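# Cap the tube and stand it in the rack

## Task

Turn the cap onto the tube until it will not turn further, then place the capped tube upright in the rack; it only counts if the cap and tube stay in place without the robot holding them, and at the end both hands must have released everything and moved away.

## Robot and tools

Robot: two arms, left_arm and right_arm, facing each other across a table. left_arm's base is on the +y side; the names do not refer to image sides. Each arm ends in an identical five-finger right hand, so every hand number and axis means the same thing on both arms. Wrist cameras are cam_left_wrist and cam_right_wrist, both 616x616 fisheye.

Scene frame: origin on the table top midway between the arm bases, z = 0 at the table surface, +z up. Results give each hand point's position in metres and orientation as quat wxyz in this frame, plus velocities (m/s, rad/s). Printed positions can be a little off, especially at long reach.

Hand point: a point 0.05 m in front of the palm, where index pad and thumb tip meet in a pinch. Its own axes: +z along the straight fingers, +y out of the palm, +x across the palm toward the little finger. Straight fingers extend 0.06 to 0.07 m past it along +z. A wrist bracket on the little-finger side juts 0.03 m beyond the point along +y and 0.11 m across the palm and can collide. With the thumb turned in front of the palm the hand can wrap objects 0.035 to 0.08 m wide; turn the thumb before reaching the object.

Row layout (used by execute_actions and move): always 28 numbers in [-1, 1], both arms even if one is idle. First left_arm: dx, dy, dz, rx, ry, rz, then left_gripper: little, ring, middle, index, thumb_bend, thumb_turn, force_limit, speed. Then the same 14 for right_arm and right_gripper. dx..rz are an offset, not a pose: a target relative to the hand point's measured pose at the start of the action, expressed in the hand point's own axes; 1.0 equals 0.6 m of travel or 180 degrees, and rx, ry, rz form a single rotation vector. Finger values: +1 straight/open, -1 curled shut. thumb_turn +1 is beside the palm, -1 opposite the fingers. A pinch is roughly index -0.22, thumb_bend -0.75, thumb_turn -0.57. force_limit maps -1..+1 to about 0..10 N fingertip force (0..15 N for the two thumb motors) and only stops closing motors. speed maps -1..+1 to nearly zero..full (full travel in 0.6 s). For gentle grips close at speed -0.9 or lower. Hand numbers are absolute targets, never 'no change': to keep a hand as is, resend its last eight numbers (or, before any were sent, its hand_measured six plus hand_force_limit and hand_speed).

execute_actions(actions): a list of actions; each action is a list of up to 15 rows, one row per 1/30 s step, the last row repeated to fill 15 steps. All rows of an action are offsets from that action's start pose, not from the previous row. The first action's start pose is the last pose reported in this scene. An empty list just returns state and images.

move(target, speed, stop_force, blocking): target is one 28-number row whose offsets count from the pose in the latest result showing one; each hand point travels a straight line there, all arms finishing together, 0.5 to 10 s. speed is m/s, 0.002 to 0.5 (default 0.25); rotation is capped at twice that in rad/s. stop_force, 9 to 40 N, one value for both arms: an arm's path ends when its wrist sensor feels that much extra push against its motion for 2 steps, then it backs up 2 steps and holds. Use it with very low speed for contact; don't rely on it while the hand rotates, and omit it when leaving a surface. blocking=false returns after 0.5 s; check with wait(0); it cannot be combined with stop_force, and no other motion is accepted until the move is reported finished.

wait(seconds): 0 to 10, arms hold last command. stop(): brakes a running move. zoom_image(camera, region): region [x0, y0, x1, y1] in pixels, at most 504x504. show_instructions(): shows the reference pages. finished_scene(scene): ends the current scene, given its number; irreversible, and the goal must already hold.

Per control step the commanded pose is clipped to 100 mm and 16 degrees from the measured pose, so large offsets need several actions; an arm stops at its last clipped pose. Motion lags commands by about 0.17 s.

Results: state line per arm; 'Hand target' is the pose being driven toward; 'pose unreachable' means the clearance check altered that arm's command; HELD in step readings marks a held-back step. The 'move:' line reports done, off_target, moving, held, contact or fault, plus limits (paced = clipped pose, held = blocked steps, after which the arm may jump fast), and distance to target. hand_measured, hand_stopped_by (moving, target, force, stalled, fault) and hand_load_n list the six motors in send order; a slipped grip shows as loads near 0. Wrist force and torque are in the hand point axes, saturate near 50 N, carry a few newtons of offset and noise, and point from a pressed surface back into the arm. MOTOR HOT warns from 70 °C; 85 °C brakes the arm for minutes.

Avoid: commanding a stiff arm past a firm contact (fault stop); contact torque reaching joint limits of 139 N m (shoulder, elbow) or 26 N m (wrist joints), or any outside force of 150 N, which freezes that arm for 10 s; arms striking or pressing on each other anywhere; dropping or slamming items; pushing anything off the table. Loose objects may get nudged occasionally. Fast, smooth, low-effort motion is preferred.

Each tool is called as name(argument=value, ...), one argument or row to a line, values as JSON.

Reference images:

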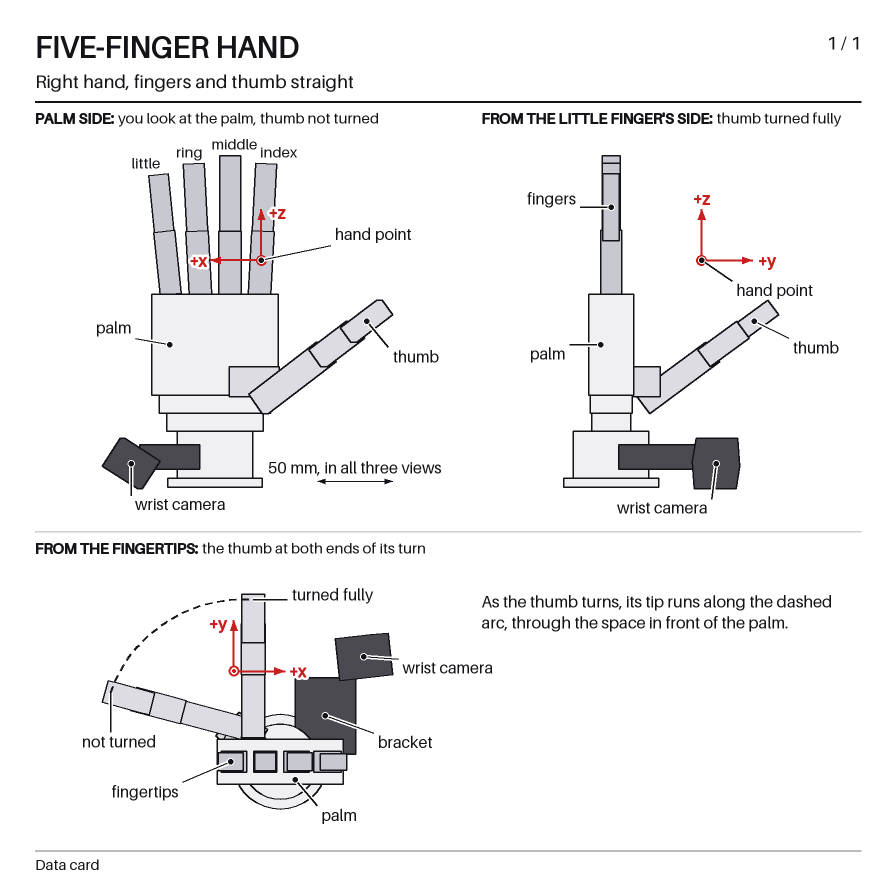

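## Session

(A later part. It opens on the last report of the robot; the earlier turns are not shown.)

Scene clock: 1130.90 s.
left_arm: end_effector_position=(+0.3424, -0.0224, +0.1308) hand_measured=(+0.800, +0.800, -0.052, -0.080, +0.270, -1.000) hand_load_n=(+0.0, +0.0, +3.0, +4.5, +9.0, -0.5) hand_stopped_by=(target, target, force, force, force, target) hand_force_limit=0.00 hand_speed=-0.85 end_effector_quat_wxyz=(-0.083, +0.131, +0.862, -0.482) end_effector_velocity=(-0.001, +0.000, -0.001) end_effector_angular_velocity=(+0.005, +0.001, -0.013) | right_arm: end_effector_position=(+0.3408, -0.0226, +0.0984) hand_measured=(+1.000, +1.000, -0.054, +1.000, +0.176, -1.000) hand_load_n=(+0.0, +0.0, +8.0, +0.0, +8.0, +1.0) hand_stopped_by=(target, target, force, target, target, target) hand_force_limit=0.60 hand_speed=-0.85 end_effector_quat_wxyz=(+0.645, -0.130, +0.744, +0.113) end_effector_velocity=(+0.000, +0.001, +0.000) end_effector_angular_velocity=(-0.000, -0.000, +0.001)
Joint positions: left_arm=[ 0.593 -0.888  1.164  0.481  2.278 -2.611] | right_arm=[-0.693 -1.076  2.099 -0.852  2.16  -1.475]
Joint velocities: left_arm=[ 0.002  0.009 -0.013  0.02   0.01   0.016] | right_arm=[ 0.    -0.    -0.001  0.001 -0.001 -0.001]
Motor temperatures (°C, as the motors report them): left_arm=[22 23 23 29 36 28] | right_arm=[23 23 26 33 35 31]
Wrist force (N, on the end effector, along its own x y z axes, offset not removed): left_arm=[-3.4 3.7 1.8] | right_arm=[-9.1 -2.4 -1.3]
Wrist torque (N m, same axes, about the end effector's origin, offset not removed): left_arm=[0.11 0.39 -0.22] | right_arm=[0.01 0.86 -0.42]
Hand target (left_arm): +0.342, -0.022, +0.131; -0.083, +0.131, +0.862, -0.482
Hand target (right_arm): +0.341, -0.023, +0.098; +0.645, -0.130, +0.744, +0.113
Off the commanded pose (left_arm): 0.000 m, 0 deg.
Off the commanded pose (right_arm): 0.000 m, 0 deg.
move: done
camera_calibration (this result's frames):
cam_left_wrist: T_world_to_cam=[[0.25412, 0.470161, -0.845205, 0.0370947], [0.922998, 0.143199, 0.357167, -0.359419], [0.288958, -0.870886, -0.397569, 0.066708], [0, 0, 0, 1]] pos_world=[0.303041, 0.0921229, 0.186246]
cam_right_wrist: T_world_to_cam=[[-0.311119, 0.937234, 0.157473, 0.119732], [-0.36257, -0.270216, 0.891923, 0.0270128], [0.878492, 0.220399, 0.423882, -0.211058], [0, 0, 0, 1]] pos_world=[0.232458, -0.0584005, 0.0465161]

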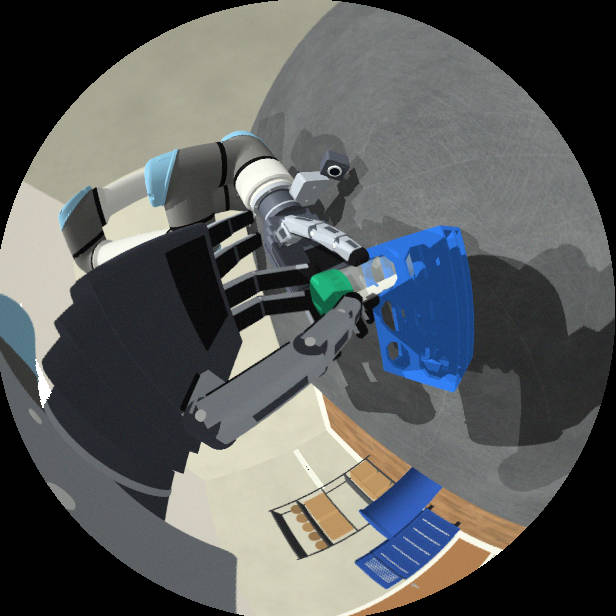

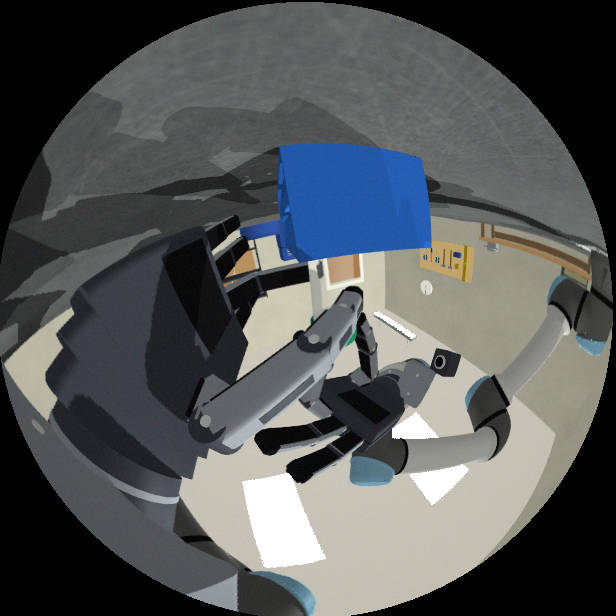

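move(
  target=[-0.0002,0.0146,-0.0237,0.011,-0.33,-0.206,0.8,0.8,0.12,0.1,0.37,-1,0.2,1,0,0,0,0,0,0,1,1,-0.2,1,0.17,-1,0.6,-0.85],
  speed=0.35,
)

move(
  target=[0,0,0,0,0,0,0.8,0.8,-0.2,-0.2,0.2,-1,0,-0.85,0,0,0,0,0,0,1,1,-0.2,1,0.17,-1,0.6,-0.85],
)

move(
  target=[0.0115,-0.0039,0.0084,-0.0055,0.165,0.103,0.8,0.8,-0.2,-0.2,0.2,-1,0,-0.85,0,0,0,0,0,0,1,1,-0.2,1,0.17,-1,0.6,-0.85],
  speed=0.2,
)

move(
  target=[0.012,-0.0039,0.008,-0.0055,0.165,0.103,0.8,0.8,-0.2,-0.2,0.2,-1,0,-0.85,0,0,0,0,0,0,1,1,-0.2,1,0.17,-1,0.6,-0.85],
  speed=0.2,
)

zoom_image(
  camera="cam_left_wrist",
  region=[280,200,440,360],
)

Scene clock: 1159.90 s.
left_arm: end_effector_position=(+0.3475, -0.0067, +0.1308) hand_measured=(+0.800, +0.800, +0.120, +0.100, +0.370, -1.000) hand_load_n=(+0.0, +0.0, +0.0, +0.0, +0.0, +0.0) hand_stopped_by=(target, target, target, target, target, target) hand_force_limit=0.20 hand_speed=1.00 end_effector_quat_wxyz=(-0.203, +0.390, -0.778, +0.448) end_effector_velocity=(+0.002, +0.001, -0.000) end_effector_angular_velocity=(+0.003, +0.003, +0.014) | right_arm: end_effector_position=(+0.3408, -0.0226, +0.0984) hand_measured=(+1.000, +1.000, -0.054, +1.000, +0.176, -1.000) hand_load_n=(+0.0, +0.0, +8.0, +0.0, +7.5, -0.5) hand_stopped_by=(target, target, force, target, target, target) hand_force_limit=0.60 hand_speed=-0.85 end_effector_quat_wxyz=(+0.645, -0.130, +0.744, +0.113) end_effector_velocity=(+0.000, +0.000, +0.000) end_effector_angular_velocity=(-0.000, +0.000, +0.000)
Joint positions: left_arm=[ 0.234 -1.015  1.361  0.323  0.983 -3.594] | right_arm=[-0.693 -1.076  2.099 -0.852  2.16  -1.475]
Joint velocities: left_arm=[ 0.001  0.006 -0.01   0.013 -0.009 -0.012] | right_arm=[-0.  0. -0.  0. -0. -0.]
Motor temperatures (°C, as the motors report them): left_arm=[22 23 23 29 36 28] | right_arm=[23 23 26 33 35 31]
Wrist force (N, on the end effector, along its own x y z axes, offset not removed): left_arm=[-1.5 2.9 -1.7] | right_arm=[-5.2 -0.9 1.8]
Wrist torque (N m, same axes, about the end effector's origin, offset not removed): left_arm=[0.74 0.25 -0.01] | right_arm=[-0.26 0.39 -0.13]
Hand target (left_arm): +0.347, -0.007, +0.131; +0.203, -0.391, +0.778, -0.448
Hand target (right_arm): +0.341, -0.023, +0.098; +0.645, -0.130, +0.744, +0.113
Off the commanded pose (left_arm): 0.000 m, 0 deg.
Off the commanded pose (right_arm): 0.000 m, 0 deg.
move: done
camera_calibration (this result's frames):
cam_left_wrist: T_world_to_cam=[[-0.359713, 0.384745, -0.850046, 0.241755], [0.183473, 0.922407, 0.339857, -0.101923], [0.914847, -0.0337097, -0.402392, -0.132301], [0, 0, 0, 1]] pos_world=[0.226697, -0.0034597, 0.186905]
cam_right_wrist: T_world_to_cam=[[-0.311119, 0.937234, 0.157473, 0.119732], [-0.36257, -0.270217, 0.891923, 0.0270127], [0.878492, 0.2204, 0.423882, -0.211058], [0, 0, 0, 1]] pos_world=[0.232458, -0.0584005, 0.046516]

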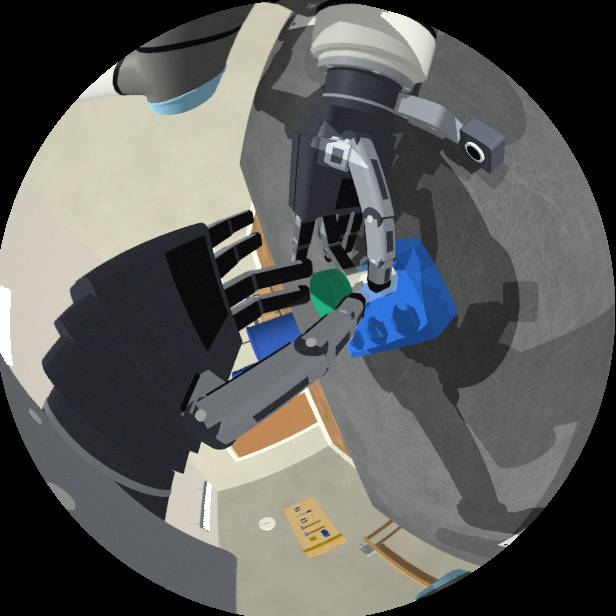

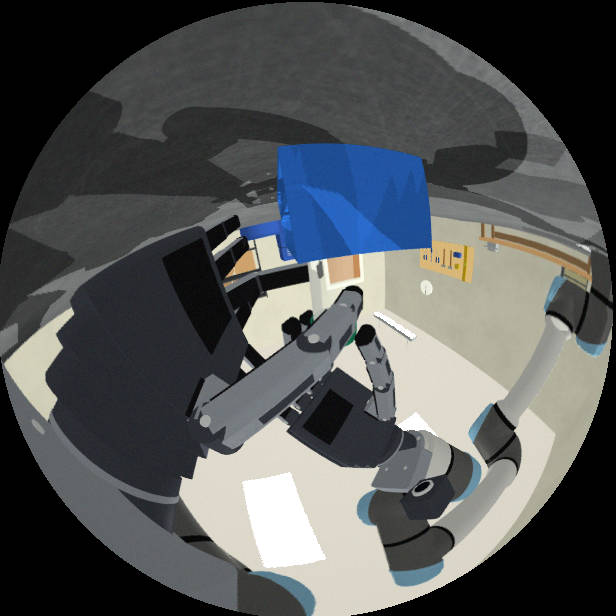

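Scene clock: 1160.90 s.
left_arm: end_effector_position=(+0.3475, -0.0068, +0.1308) hand_measured=(+0.800, +0.800, -0.044, -0.080, +0.258, -1.000) hand_load_n=(+0.0, +0.0, +4.0, +7.0, +7.0, +0.0) hand_stopped_by=(target, target, force, force, force, target) hand_force_limit=0.00 hand_speed=-0.85 end_effector_quat_wxyz=(-0.203, +0.390, -0.778, +0.448) end_effector_velocity=(+0.001, +0.001, -0.000) end_effector_angular_velocity=(+0.001, -0.000, +0.003) | right_arm: end_effector_position=(+0.3408, -0.0226, +0.0984) hand_measured=(+1.000, +1.000, -0.054, +1.000, +0.176, -1.000) hand_load_n=(+0.0, +0.0, +6.5, +0.0, +10.0, -1.0) hand_stopped_by=(target, target, force, target, target, target) hand_force_limit=0.60 hand_speed=-0.85 end_effector_quat_wxyz=(+0.645, -0.130, +0.744, +0.113) end_effector_velocity=(-0.000, +0.000, -0.000) end_effector_angular_velocity=(+0.000, +0.001, +0.001)
Joint positions: left_arm=[ 0.234 -1.015  1.361  0.323  0.983 -3.594] | right_arm=[-0.693 -1.076  2.099 -0.852  2.16  -1.475]
Joint velocities: left_arm=[ 0.002 -0.     0.001  0.    -0.     0.   ] | right_arm=[-0.     0.    -0.001  0.001 -0.002  0.001]
Motor temperatures (°C, as the motors report them): left_arm=[22 23 23 29 36 28] | right_arm=[23 23 26 33 35 31]
Wrist force (N, on the end effector, along its own x y z axes, offset not removed): left_arm=[-0.1 -1.7 7.6] | right_arm=[-4.0 1.3 -1.3]
Wrist torque (N m, same axes, about the end effector's origin, offset not removed): left_arm=[-0.26 -0.64 -0.01] | right_arm=[-0.24 0.29 -0.15]
Hand target (left_arm): +0.347, -0.007, +0.131; +0.203, -0.390, +0.778, -0.448
Hand target (right_arm): +0.341, -0.023, +0.098; +0.645, -0.130, +0.744, +0.113
Off the commanded pose (left_arm): 0.000 m, 0 deg.
Off the commanded pose (right_arm): 0.000 m, 0 deg.
move: done
camera_calibration (this result's frames):
cam_left_wrist: T_world_to_cam=[[-0.35968, 0.384759, -0.850054, 0.241737], [0.183523, 0.922399, 0.339851, -0.101904], [0.91485, -0.0337671, -0.402381, -0.132283], [0, 0, 0, 1]] pos_world=[0.226668, -0.00348096, 0.186893]
cam_right_wrist: T_world_to_cam=[[-0.311119, 0.937234, 0.157473, 0.119732], [-0.36257, -0.270216, 0.891923, 0.0270128], [0.878492, 0.2204, 0.423882, -0.211058], [0, 0, 0, 1]] pos_world=[0.232458, -0.0584005, 0.046516]

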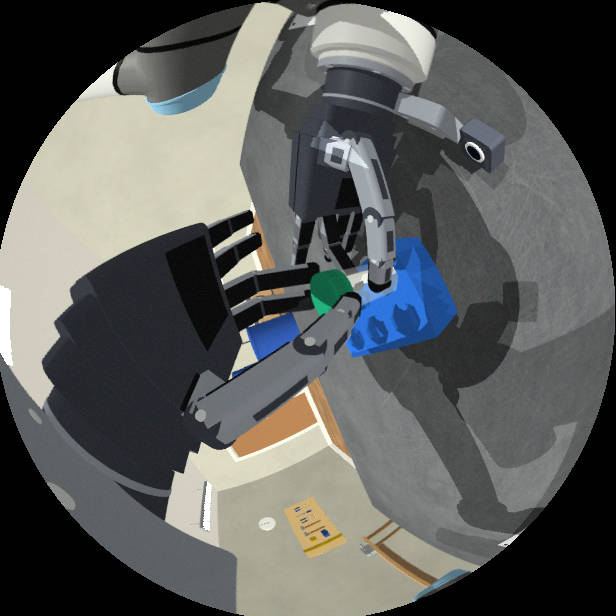

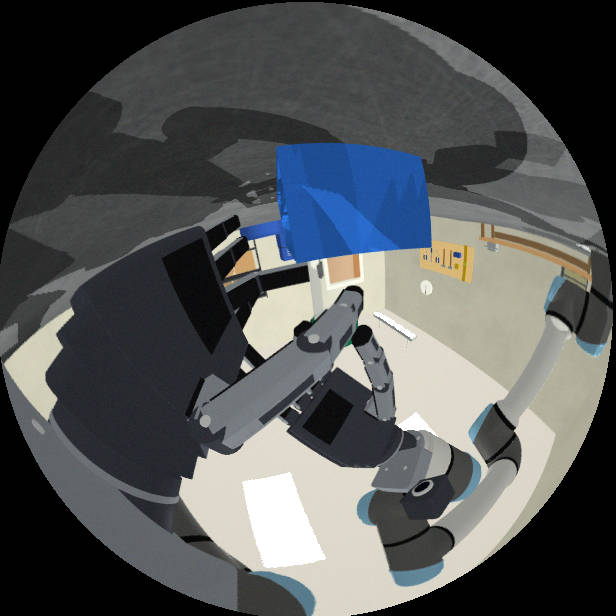

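Scene clock: 1162.90 s.
left_arm: end_effector_position=(+0.3476, -0.0155, +0.1305) hand_measured=(+0.800, +0.800, -0.044, -0.080, +0.258, -1.000) hand_load_n=(+0.0, +0.0, +3.0, +5.5, +8.0, -1.0) hand_stopped_by=(target, target, force, force, force, target) hand_force_limit=0.00 hand_speed=-0.85 end_effector_quat_wxyz=(-0.063, +0.136, -0.860, +0.488) end_effector_velocity=(+0.000, +0.001, -0.001) end_effector_angular_velocity=(+0.003, +0.002, -0.009) | right_arm: end_effector_position=(+0.3408, -0.0226, +0.0984) hand_measured=(+1.000, +1.000, -0.054, +1.000, +0.176, -1.000) hand_load_n=(+0.0, +0.0, +8.0, +0.0, +8.0, +0.0) hand_stopped_by=(target, target, force, target, target, target) hand_force_limit=0.60 hand_speed=-0.85 end_effector_quat_wxyz=(+0.645, -0.130, +0.744, +0.113) end_effector_velocity=(-0.000, -0.000, -0.001) end_effector_angular_velocity=(-0.001, +0.001, -0.001)
Joint positions: left_arm=[ 0.417 -1.081  1.447  0.178  1.642 -3.127] | right_arm=[-0.693 -1.076  2.099 -0.852  2.16  -1.475]
Joint velocities: left_arm=[ 0.005  0.002 -0.002  0.004  0.012  0.006] | right_arm=[-0.     0.     0.001  0.001  0.     0.001]
Motor temperatures (°C, as the motors report them): left_arm=[22 23 23 29 36 28] | right_arm=[23 23 26 33 35 31]
Wrist force (N, on the end effector, along its own x y z axes, offset not removed): left_arm=[1.9 -2.0 -4.4] | right_arm=[-3.8 -3.3 0.0]
Wrist torque (N m, same axes, about the end effector's origin, offset not removed): left_arm=[0.44 -0.22 0.06] | right_arm=[-0.32 0.48 -0.26]
Hand target (left_arm): +0.348, -0.016, +0.130; +0.063, -0.136, +0.860, -0.488
Hand target (right_arm): +0.341, -0.023, +0.098; +0.645, -0.130, +0.744, +0.113
Off the commanded pose (left_arm): 0.000 m, 0 deg.
Off the commanded pose (right_arm): 0.000 m, 0 deg.
move: done
camera_calibration (this result's frames):
cam_left_wrist: T_world_to_cam=[[-0.0661438, 0.523953, -0.849175, 0.144939], [0.675773, 0.649672, 0.34822, -0.270177], [0.734136, -0.550817, -0.397045, -0.0787546], [0, 0, 0, 1]] pos_world=[0.249982, 0.0562059, 0.185891]
cam_right_wrist: T_world_to_cam=[[-0.311119, 0.937234, 0.157473, 0.119732], [-0.36257, -0.270216, 0.891923, 0.0270128], [0.878492, 0.2204, 0.423882, -0.211058], [0, 0, 0, 1]] pos_world=[0.232458, -0.0584005, 0.046516]

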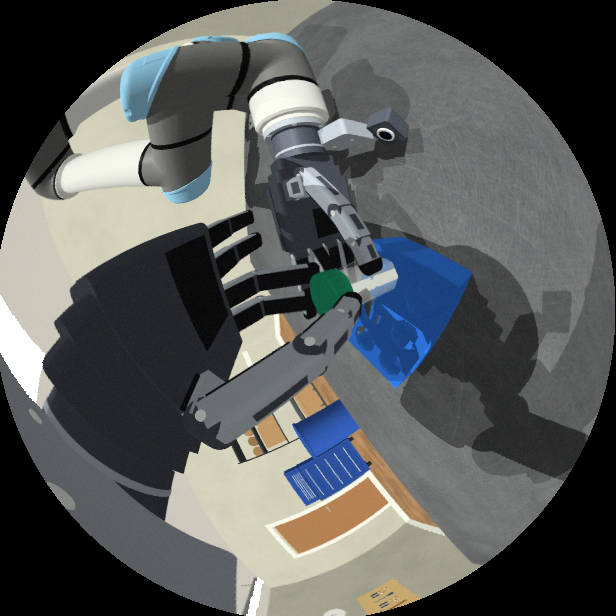

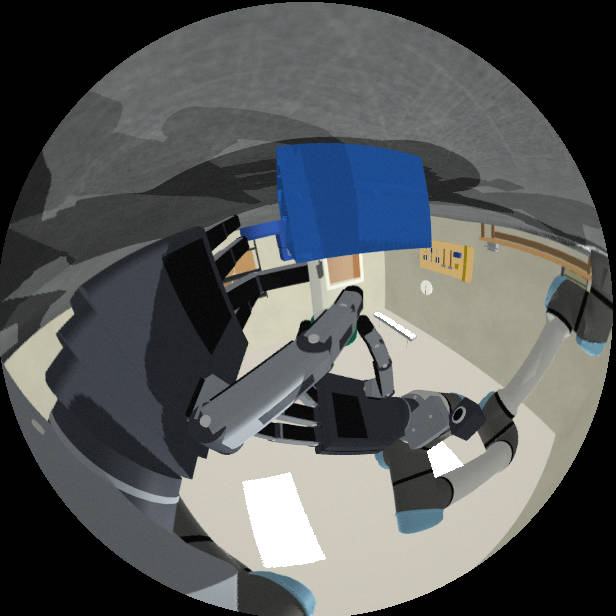

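Scene clock: 1164.90 s.
left_arm: end_effector_position=(+0.3423, -0.0226, +0.1301) hand_measured=(+0.800, +0.800, -0.044, -0.080, +0.258, -1.000) hand_load_n=(+0.0, +0.0, +3.0, +5.0, +8.5, -3.5) hand_stopped_by=(target, target, force, force, force, target) hand_force_limit=0.00 hand_speed=-0.85 end_effector_quat_wxyz=(-0.082, +0.131, +0.862, -0.482) end_effector_velocity=(+0.000, -0.000, -0.000) end_effector_angular_velocity=(+0.003, +0.000, -0.012) | right_arm: end_effector_position=(+0.3408, -0.0226, +0.0984) hand_measured=(+1.000, +1.000, -0.054, +1.000, +0.176, -1.000) hand_load_n=(+0.0, +0.0, +7.0, +0.0, +9.0, +0.0) hand_stopped_by=(target, target, force, target, target, target) hand_force_limit=0.60 hand_speed=-0.85 end_effector_quat_wxyz=(+0.645, -0.130, +0.744, +0.113) end_effector_velocity=(-0.000, +0.000, +0.000) end_effector_angular_velocity=(-0.001, +0.000, +0.001)
Joint positions: left_arm=[ 0.593 -0.888  1.166  0.477  2.278 -2.612] | right_arm=[-0.693 -1.076  2.099 -0.852  2.16  -1.475]
Joint velocities: left_arm=[ 0.003  0.009 -0.014  0.017  0.01   0.014] | right_arm=[-0.    -0.    -0.001  0.001 -0.001 -0.001]
Motor temperatures (°C, as the motors report them): left_arm=[22 23 23 29 36 28] | right_arm=[23 23 26 33 35 31]
Wrist force (N, on the end effector, along its own x y z axes, offset not removed): left_arm=[-4.4 -0.7 -3.4] | right_arm=[-3.4 -2.2 2.0]
Wrist torque (N m, same axes, about the end effector's origin, offset not removed): left_arm=[0.14 0.34 -0.26] | right_arm=[-0.32 0.35 -0.33]
Hand target (left_arm): +0.342, -0.023, +0.130; -0.083, +0.131, +0.862, -0.482
Hand target (right_arm): +0.341, -0.023, +0.098; +0.645, -0.130, +0.744, +0.113
Off the commanded pose (left_arm): 0.000 m, 0 deg.
Off the commanded pose (right_arm): 0.000 m, 0 deg.
move: done
camera_calibration (this result's frames):
cam_left_wrist: T_world_to_cam=[[0.254059, 0.469703, -0.845478, 0.0366669], [0.922729, 0.14428, 0.357427, -0.359049], [0.28987, -0.870955, -0.396753, 0.0658684], [0, 0, 0, 1]] pos_world=[0.302896, 0.0919493, 0.185468]
cam_right_wrist: T_world_to_cam=[[-0.311119, 0.937234, 0.157473, 0.119732], [-0.36257, -0.270216, 0.891923, 0.0270128], [0.878492, 0.220399, 0.423882, -0.211058], [0, 0, 0, 1]] pos_world=[0.232458, -0.0584005, 0.046516]

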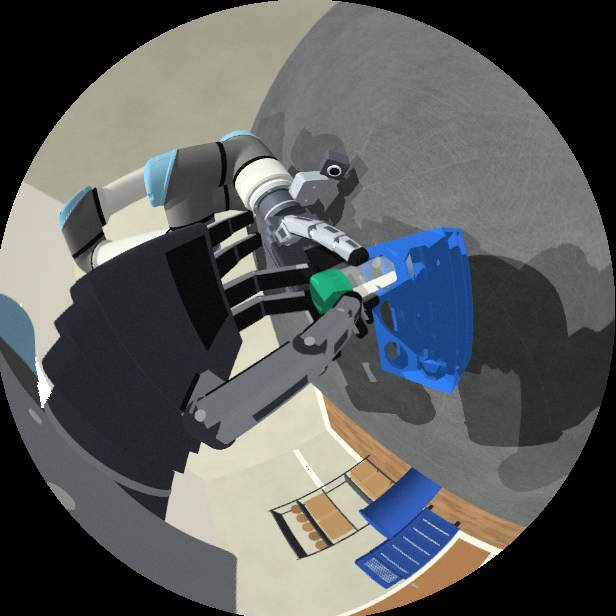

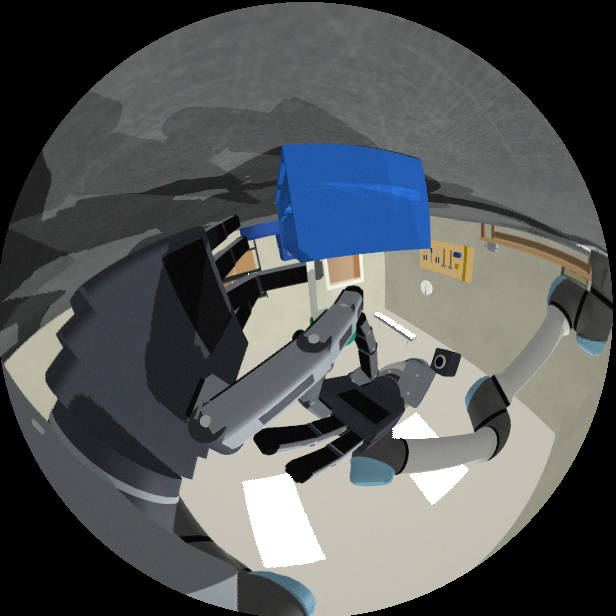

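Region (280, 200, 440, 360) of cam_left_wrist's 616x616 image, scaled by 3.150, with more detail than that image has.

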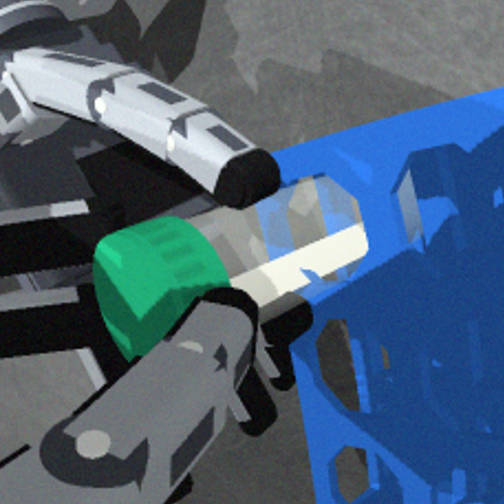

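move(
  target=[0.003,-0.0016,0.003,-0.0016,0.047,0.03,0.8,0.8,-0.22,-0.22,0.2,-1,0.3,-0.9,0,0,0,0,0,0,1,1,-0.22,1,0.17,-1,1,-0.85],
  speed=0.08,
)

zoom_image(
  camera="cam_left_wrist",
  region=[280,200,440,360],
)

move(
  target=[0,0,0,0,0,0,0.8,0.8,0.3,0.3,0.6,-1,0.3,0,0,0,0,0,0,0,1,1,0.5,1,0.7,-1,1,-0.3],
)

move(
  target=[0,-0.12,-0.15,0,0,0,0.8,0.8,0.3,0.3,0.6,-1,0.3,0,-0.01,-0.2,-0.03,0,0,0,1,1,0.5,1,0.7,-1,1,-0.3],
  speed=0.15,
)

Scene clock: 1179.37 s.
left_arm: end_effector_position=(+0.3400, -0.0240, +0.1300) hand_measured=(+0.800, +0.800, -0.058, -0.090, +0.260, -1.000) hand_load_n=(+0.0, +0.0, +7.0, +5.5, +11.0, -4.5) hand_stopped_by=(target, target, force, force, force, target) hand_force_limit=0.30 hand_speed=-0.90 end_effector_quat_wxyz=(-0.122, +0.206, +0.848, -0.473) end_effector_velocity=(-0.001, -0.001, +0.000) end_effector_angular_velocity=(+0.001, -0.000, -0.012) | right_arm: end_effector_position=(+0.3408, -0.0226, +0.0984) hand_measured=(+1.000, +1.000, -0.062, +1.000, +0.176, -1.000) hand_load_n=(+0.0, +0.0, +10.0, +0.0, +10.0, -0.5) hand_stopped_by=(target, target, force, target, target, target) hand_force_limit=1.00 hand_speed=-0.85 end_effector_quat_wxyz=(+0.645, -0.130, +0.744, +0.113) end_effector_velocity=(-0.000, -0.000, -0.000) end_effector_angular_velocity=(+0.001, +0.000, -0.001)
Joint positions: left_arm=[ 0.625 -0.786  1.015  0.677  2.414 -2.395] | right_arm=[-0.693 -1.076  2.099 -0.852  2.16  -1.475]
Joint velocities: left_arm=[ 0.     0.008 -0.013  0.017  0.007  0.015] | right_arm=[-0.     0.     0.001 -0.002  0.001  0.001]
Motor temperatures (°C, as the motors report them): left_arm=[22 23 24 29 36 28] | right_arm=[23 23 26 33 35 31]
Wrist force (N, on the end effector, along its own x y z axes, offset not removed): left_arm=[3.6 0.2 -3.6] | right_arm=[-2.3 -2.7 2.9]
Wrist torque (N m, same axes, about the end effector's origin, offset not removed): left_arm=[0.34 -0.53 0.20] | right_arm=[-0.08 0.19 -0.22]
Hand target (left_arm): +0.340, -0.024, +0.130; -0.122, +0.206, +0.848, -0.473
Hand target (right_arm): +0.341, -0.023, +0.098; +0.645, -0.130, +0.744, +0.113
Off the commanded pose (left_arm): 0.000 m, 0 deg.
Off the commanded pose (right_arm): 0.000 m, 0 deg.
move: done
camera_calibration (this result's frames):
cam_left_wrist: T_world_to_cam=[[0.335157, 0.419164, -0.843784, 0.00877634], [0.932264, -0.0180648, 0.361327, -0.364297], [0.136213, -0.907731, -0.396826, 0.116701], [0, 0, 0, 1]] pos_world=[0.320783, 0.0956733, 0.185346]
cam_right_wrist: T_world_to_cam=[[-0.311119, 0.937234, 0.157473, 0.119732], [-0.36257, -0.270217, 0.891923, 0.0270127], [0.878492, 0.2204, 0.423882, -0.211058], [0, 0, 0, 1]] pos_world=[0.232458, -0.0584005, 0.046516]

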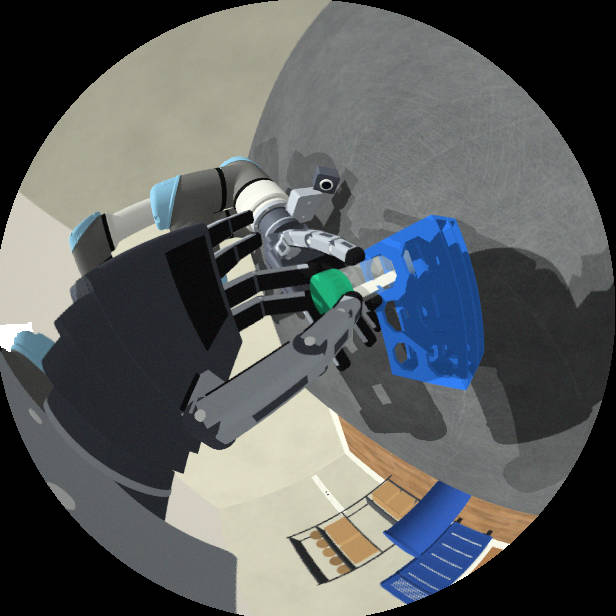

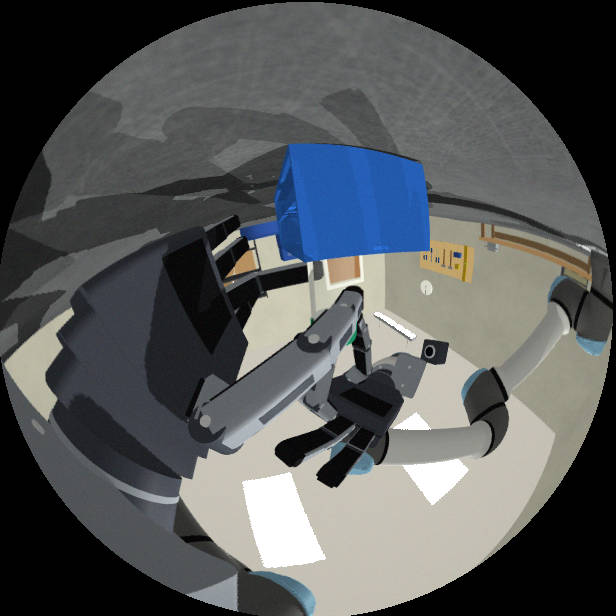

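Region (280, 200, 440, 360) of cam_left_wrist's 616x616 image, scaled by 3.150, with more detail than that image has.

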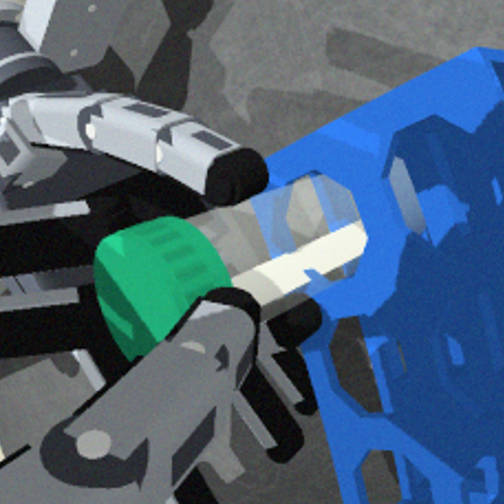

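Scene clock: 1180.37 s.
left_arm: end_effector_position=(+0.3400, -0.0239, +0.1300) hand_measured=(+0.800, +0.800, +0.300, +0.300, +0.600, -1.000) hand_load_n=(+0.0, +0.0, +0.0, +0.0, +0.0, +0.0) hand_stopped_by=(target, target, target, target, target, target) hand_force_limit=0.30 hand_speed=0.00 end_effector_quat_wxyz=(-0.122, +0.206, +0.848, -0.473) end_effector_velocity=(+0.001, +0.000, -0.000) end_effector_angular_velocity=(-0.000, -0.001, +0.001) | right_arm: end_effector_position=(+0.3408, -0.0226, +0.0984) hand_measured=(+1.000, +1.000, +0.500, +1.000, +0.700, -1.000) hand_load_n=(+0.0, +0.0, +0.0, +0.0, +0.0, +0.0) hand_stopped_by=(target, target, target, target, target, target) hand_force_limit=1.00 hand_speed=-0.30 end_effector_quat_wxyz=(+0.645, -0.130, +0.744, +0.113) end_effector_velocity=(-0.000, +0.001, +0.000) end_effector_angular_velocity=(+0.001, -0.001, +0.001)
Joint positions: left_arm=[ 0.625 -0.786  1.015  0.677  2.414 -2.395] | right_arm=[-0.693 -1.076  2.099 -0.852  2.16  -1.475]
Joint velocities: left_arm=[ 0.001  0.    -0.    -0.001 -0.001 -0.   ] | right_arm=[ 0.     0.    -0.    -0.001 -0.001 -0.   ]
Motor temperatures (°C, as the motors report them): left_arm=[22 23 24 29 36 28] | right_arm=[23 23 26 33 35 31]
Wrist force (N, on the end effector, along its own x y z axes, offset not removed): left_arm=[0.3 2.8 1.3] | right_arm=[-0.4 -2.0 0.9]
Wrist torque (N m, same axes, about the end effector's origin, offset not removed): left_arm=[0.38 -0.30 0.09] | right_arm=[-0.47 0.09 -0.08]
Hand target (left_arm): +0.340, -0.024, +0.130; -0.122, +0.206, +0.848, -0.473
Hand target (right_arm): +0.341, -0.023, +0.098; +0.645, -0.130, +0.744, +0.113
Off the commanded pose (left_arm): 0.000 m, 0 deg.
Off the commanded pose (right_arm): 0.000 m, 0 deg.
move: done
camera_calibration (this result's frames):
cam_left_wrist: T_world_to_cam=[[0.335132, 0.419185, -0.843783, 0.0087623], [0.932266, -0.0180146, 0.361325, -0.364326], [0.136262, -0.907722, -0.39683, 0.116698], [0, 0, 0, 1]] pos_world=[0.32081, 0.0956927, 0.185343]
cam_right_wrist: T_world_to_cam=[[-0.311119, 0.937234, 0.157473, 0.119732], [-0.36257, -0.270216, 0.891923, 0.0270128], [0.878492, 0.220399, 0.423882, -0.211058], [0, 0, 0, 1]] pos_world=[0.232458, -0.0584006, 0.046516]

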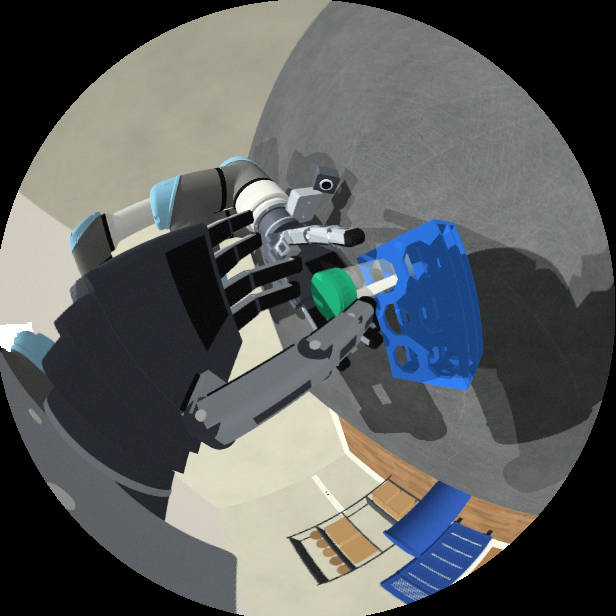

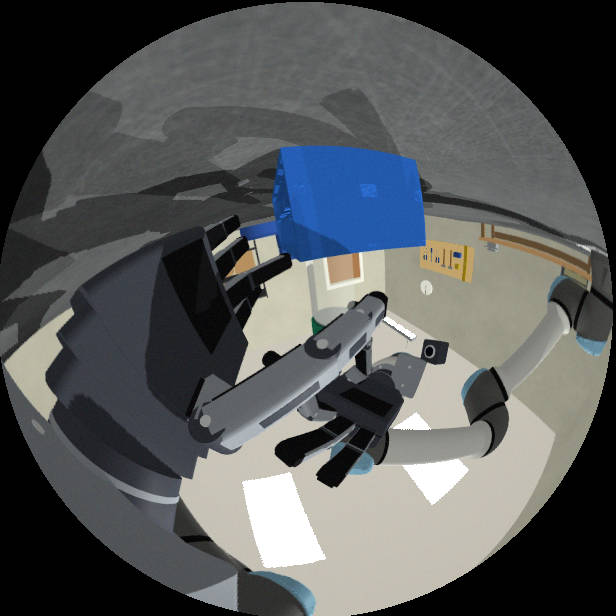

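Scene clock: 1181.70 s.
left_arm: end_effector_position=(+0.3593, +0.0099, +0.2384) hand_measured=(+0.800, +0.800, +0.300, +0.300, +0.600, -1.000) hand_load_n=(+0.0, +0.0, +0.0, +0.0, +0.0, +0.0) hand_stopped_by=(target, target, target, target, target, target) hand_force_limit=0.30 hand_speed=0.00 end_effector_quat_wxyz=(-0.122, +0.206, +0.848, -0.473) end_effector_velocity=(+0.000, +0.001, +0.000) end_effector_angular_velocity=(+0.003, +0.001, -0.001) | right_arm: end_effector_position=(+0.3652, -0.1410, +0.1066) hand_measured=(+1.000, +1.000, +0.500, +1.000, +0.700, -1.000) hand_load_n=(+0.0, +0.0, +0.0, +0.0, +0.0, +0.0) hand_stopped_by=(target, target, target, target, target, target) hand_force_limit=1.00 hand_speed=-0.30 end_effector_quat_wxyz=(+0.645, -0.130, +0.744, +0.113) end_effector_velocity=(-0.000, -0.002, -0.000) end_effector_angular_velocity=(-0.001, +0.001, +0.004)
Joint positions: left_arm=[ 0.683 -0.838  0.839  0.96   2.449 -2.323] | right_arm=[-0.995 -1.256  2.396 -0.992  1.863 -1.527]
Joint velocities: left_arm=[ 0.001  0.002 -0.005  0.008  0.     0.002] | right_arm=[-0.008 -0.003  0.006 -0.001 -0.012 -0.002]
Motor temperatures (°C, as the motors report them): left_arm=[22 23 24 29 36 28] | right_arm=[23 23 26 33 35 31]
Wrist force (N, on the end effector, along its own x y z axes, offset not removed): left_arm=[-1.3 2.5 -0.1] | right_arm=[-3.5 -1.2 -0.8]
Wrist torque (N m, same axes, about the end effector's origin, offset not removed): left_arm=[0.56 -0.01 -0.01] | right_arm=[-0.05 0.60 -0.18]
Hand target (left_arm): +0.359, +0.010, +0.238; -0.122, +0.206, +0.848, -0.473
Hand target (right_arm): +0.365, -0.141, +0.107; +0.645, -0.130, +0.744, +0.113
Off the commanded pose (left_arm): 0.000 m, 0 deg.
Off the commanded pose (right_arm): 0.001 m, 0 deg.
move: done
camera_calibration (this result's frames):
cam_left_wrist: T_world_to_cam=[[0.335198, 0.419093, -0.843803, 0.0795445], [0.932225, -0.0178934, 0.361437, -0.420877], [0.136377, -0.907767, -0.396687, 0.187768], [0, 0, 0, 1]] pos_world=[0.340082, 0.129582, 0.293725]
cam_right_wrist: T_world_to_cam=[[-0.310951, 0.937288, 0.157481, 0.236957], [-0.362652, -0.270168, 0.891904, -0.00340815], [0.878517, 0.220228, 0.423919, -0.209944], [0, 0, 0, 1]] pos_world=[0.256886, -0.176782, 0.0547228]

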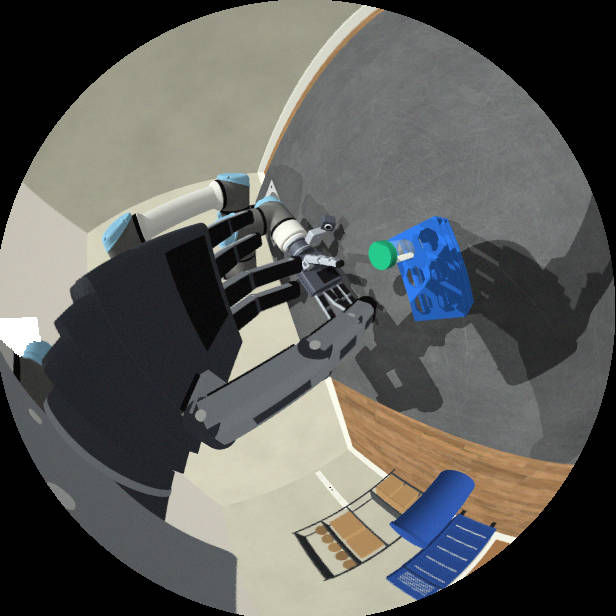

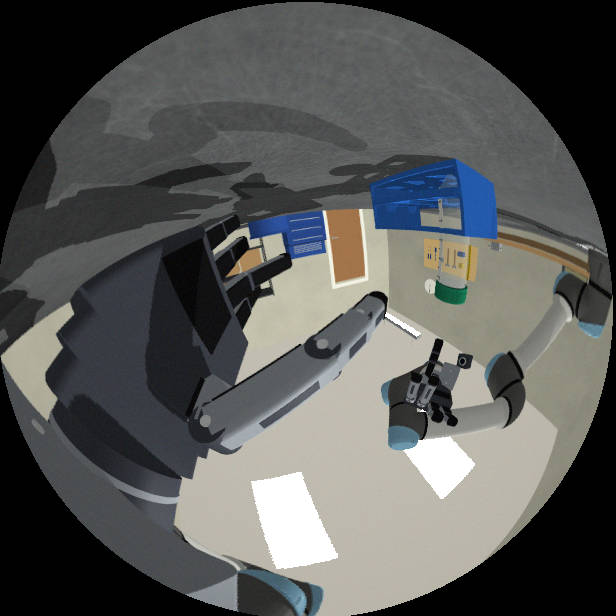

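finished_scene(
  scene=1,
)

The scene is finished: the task was done.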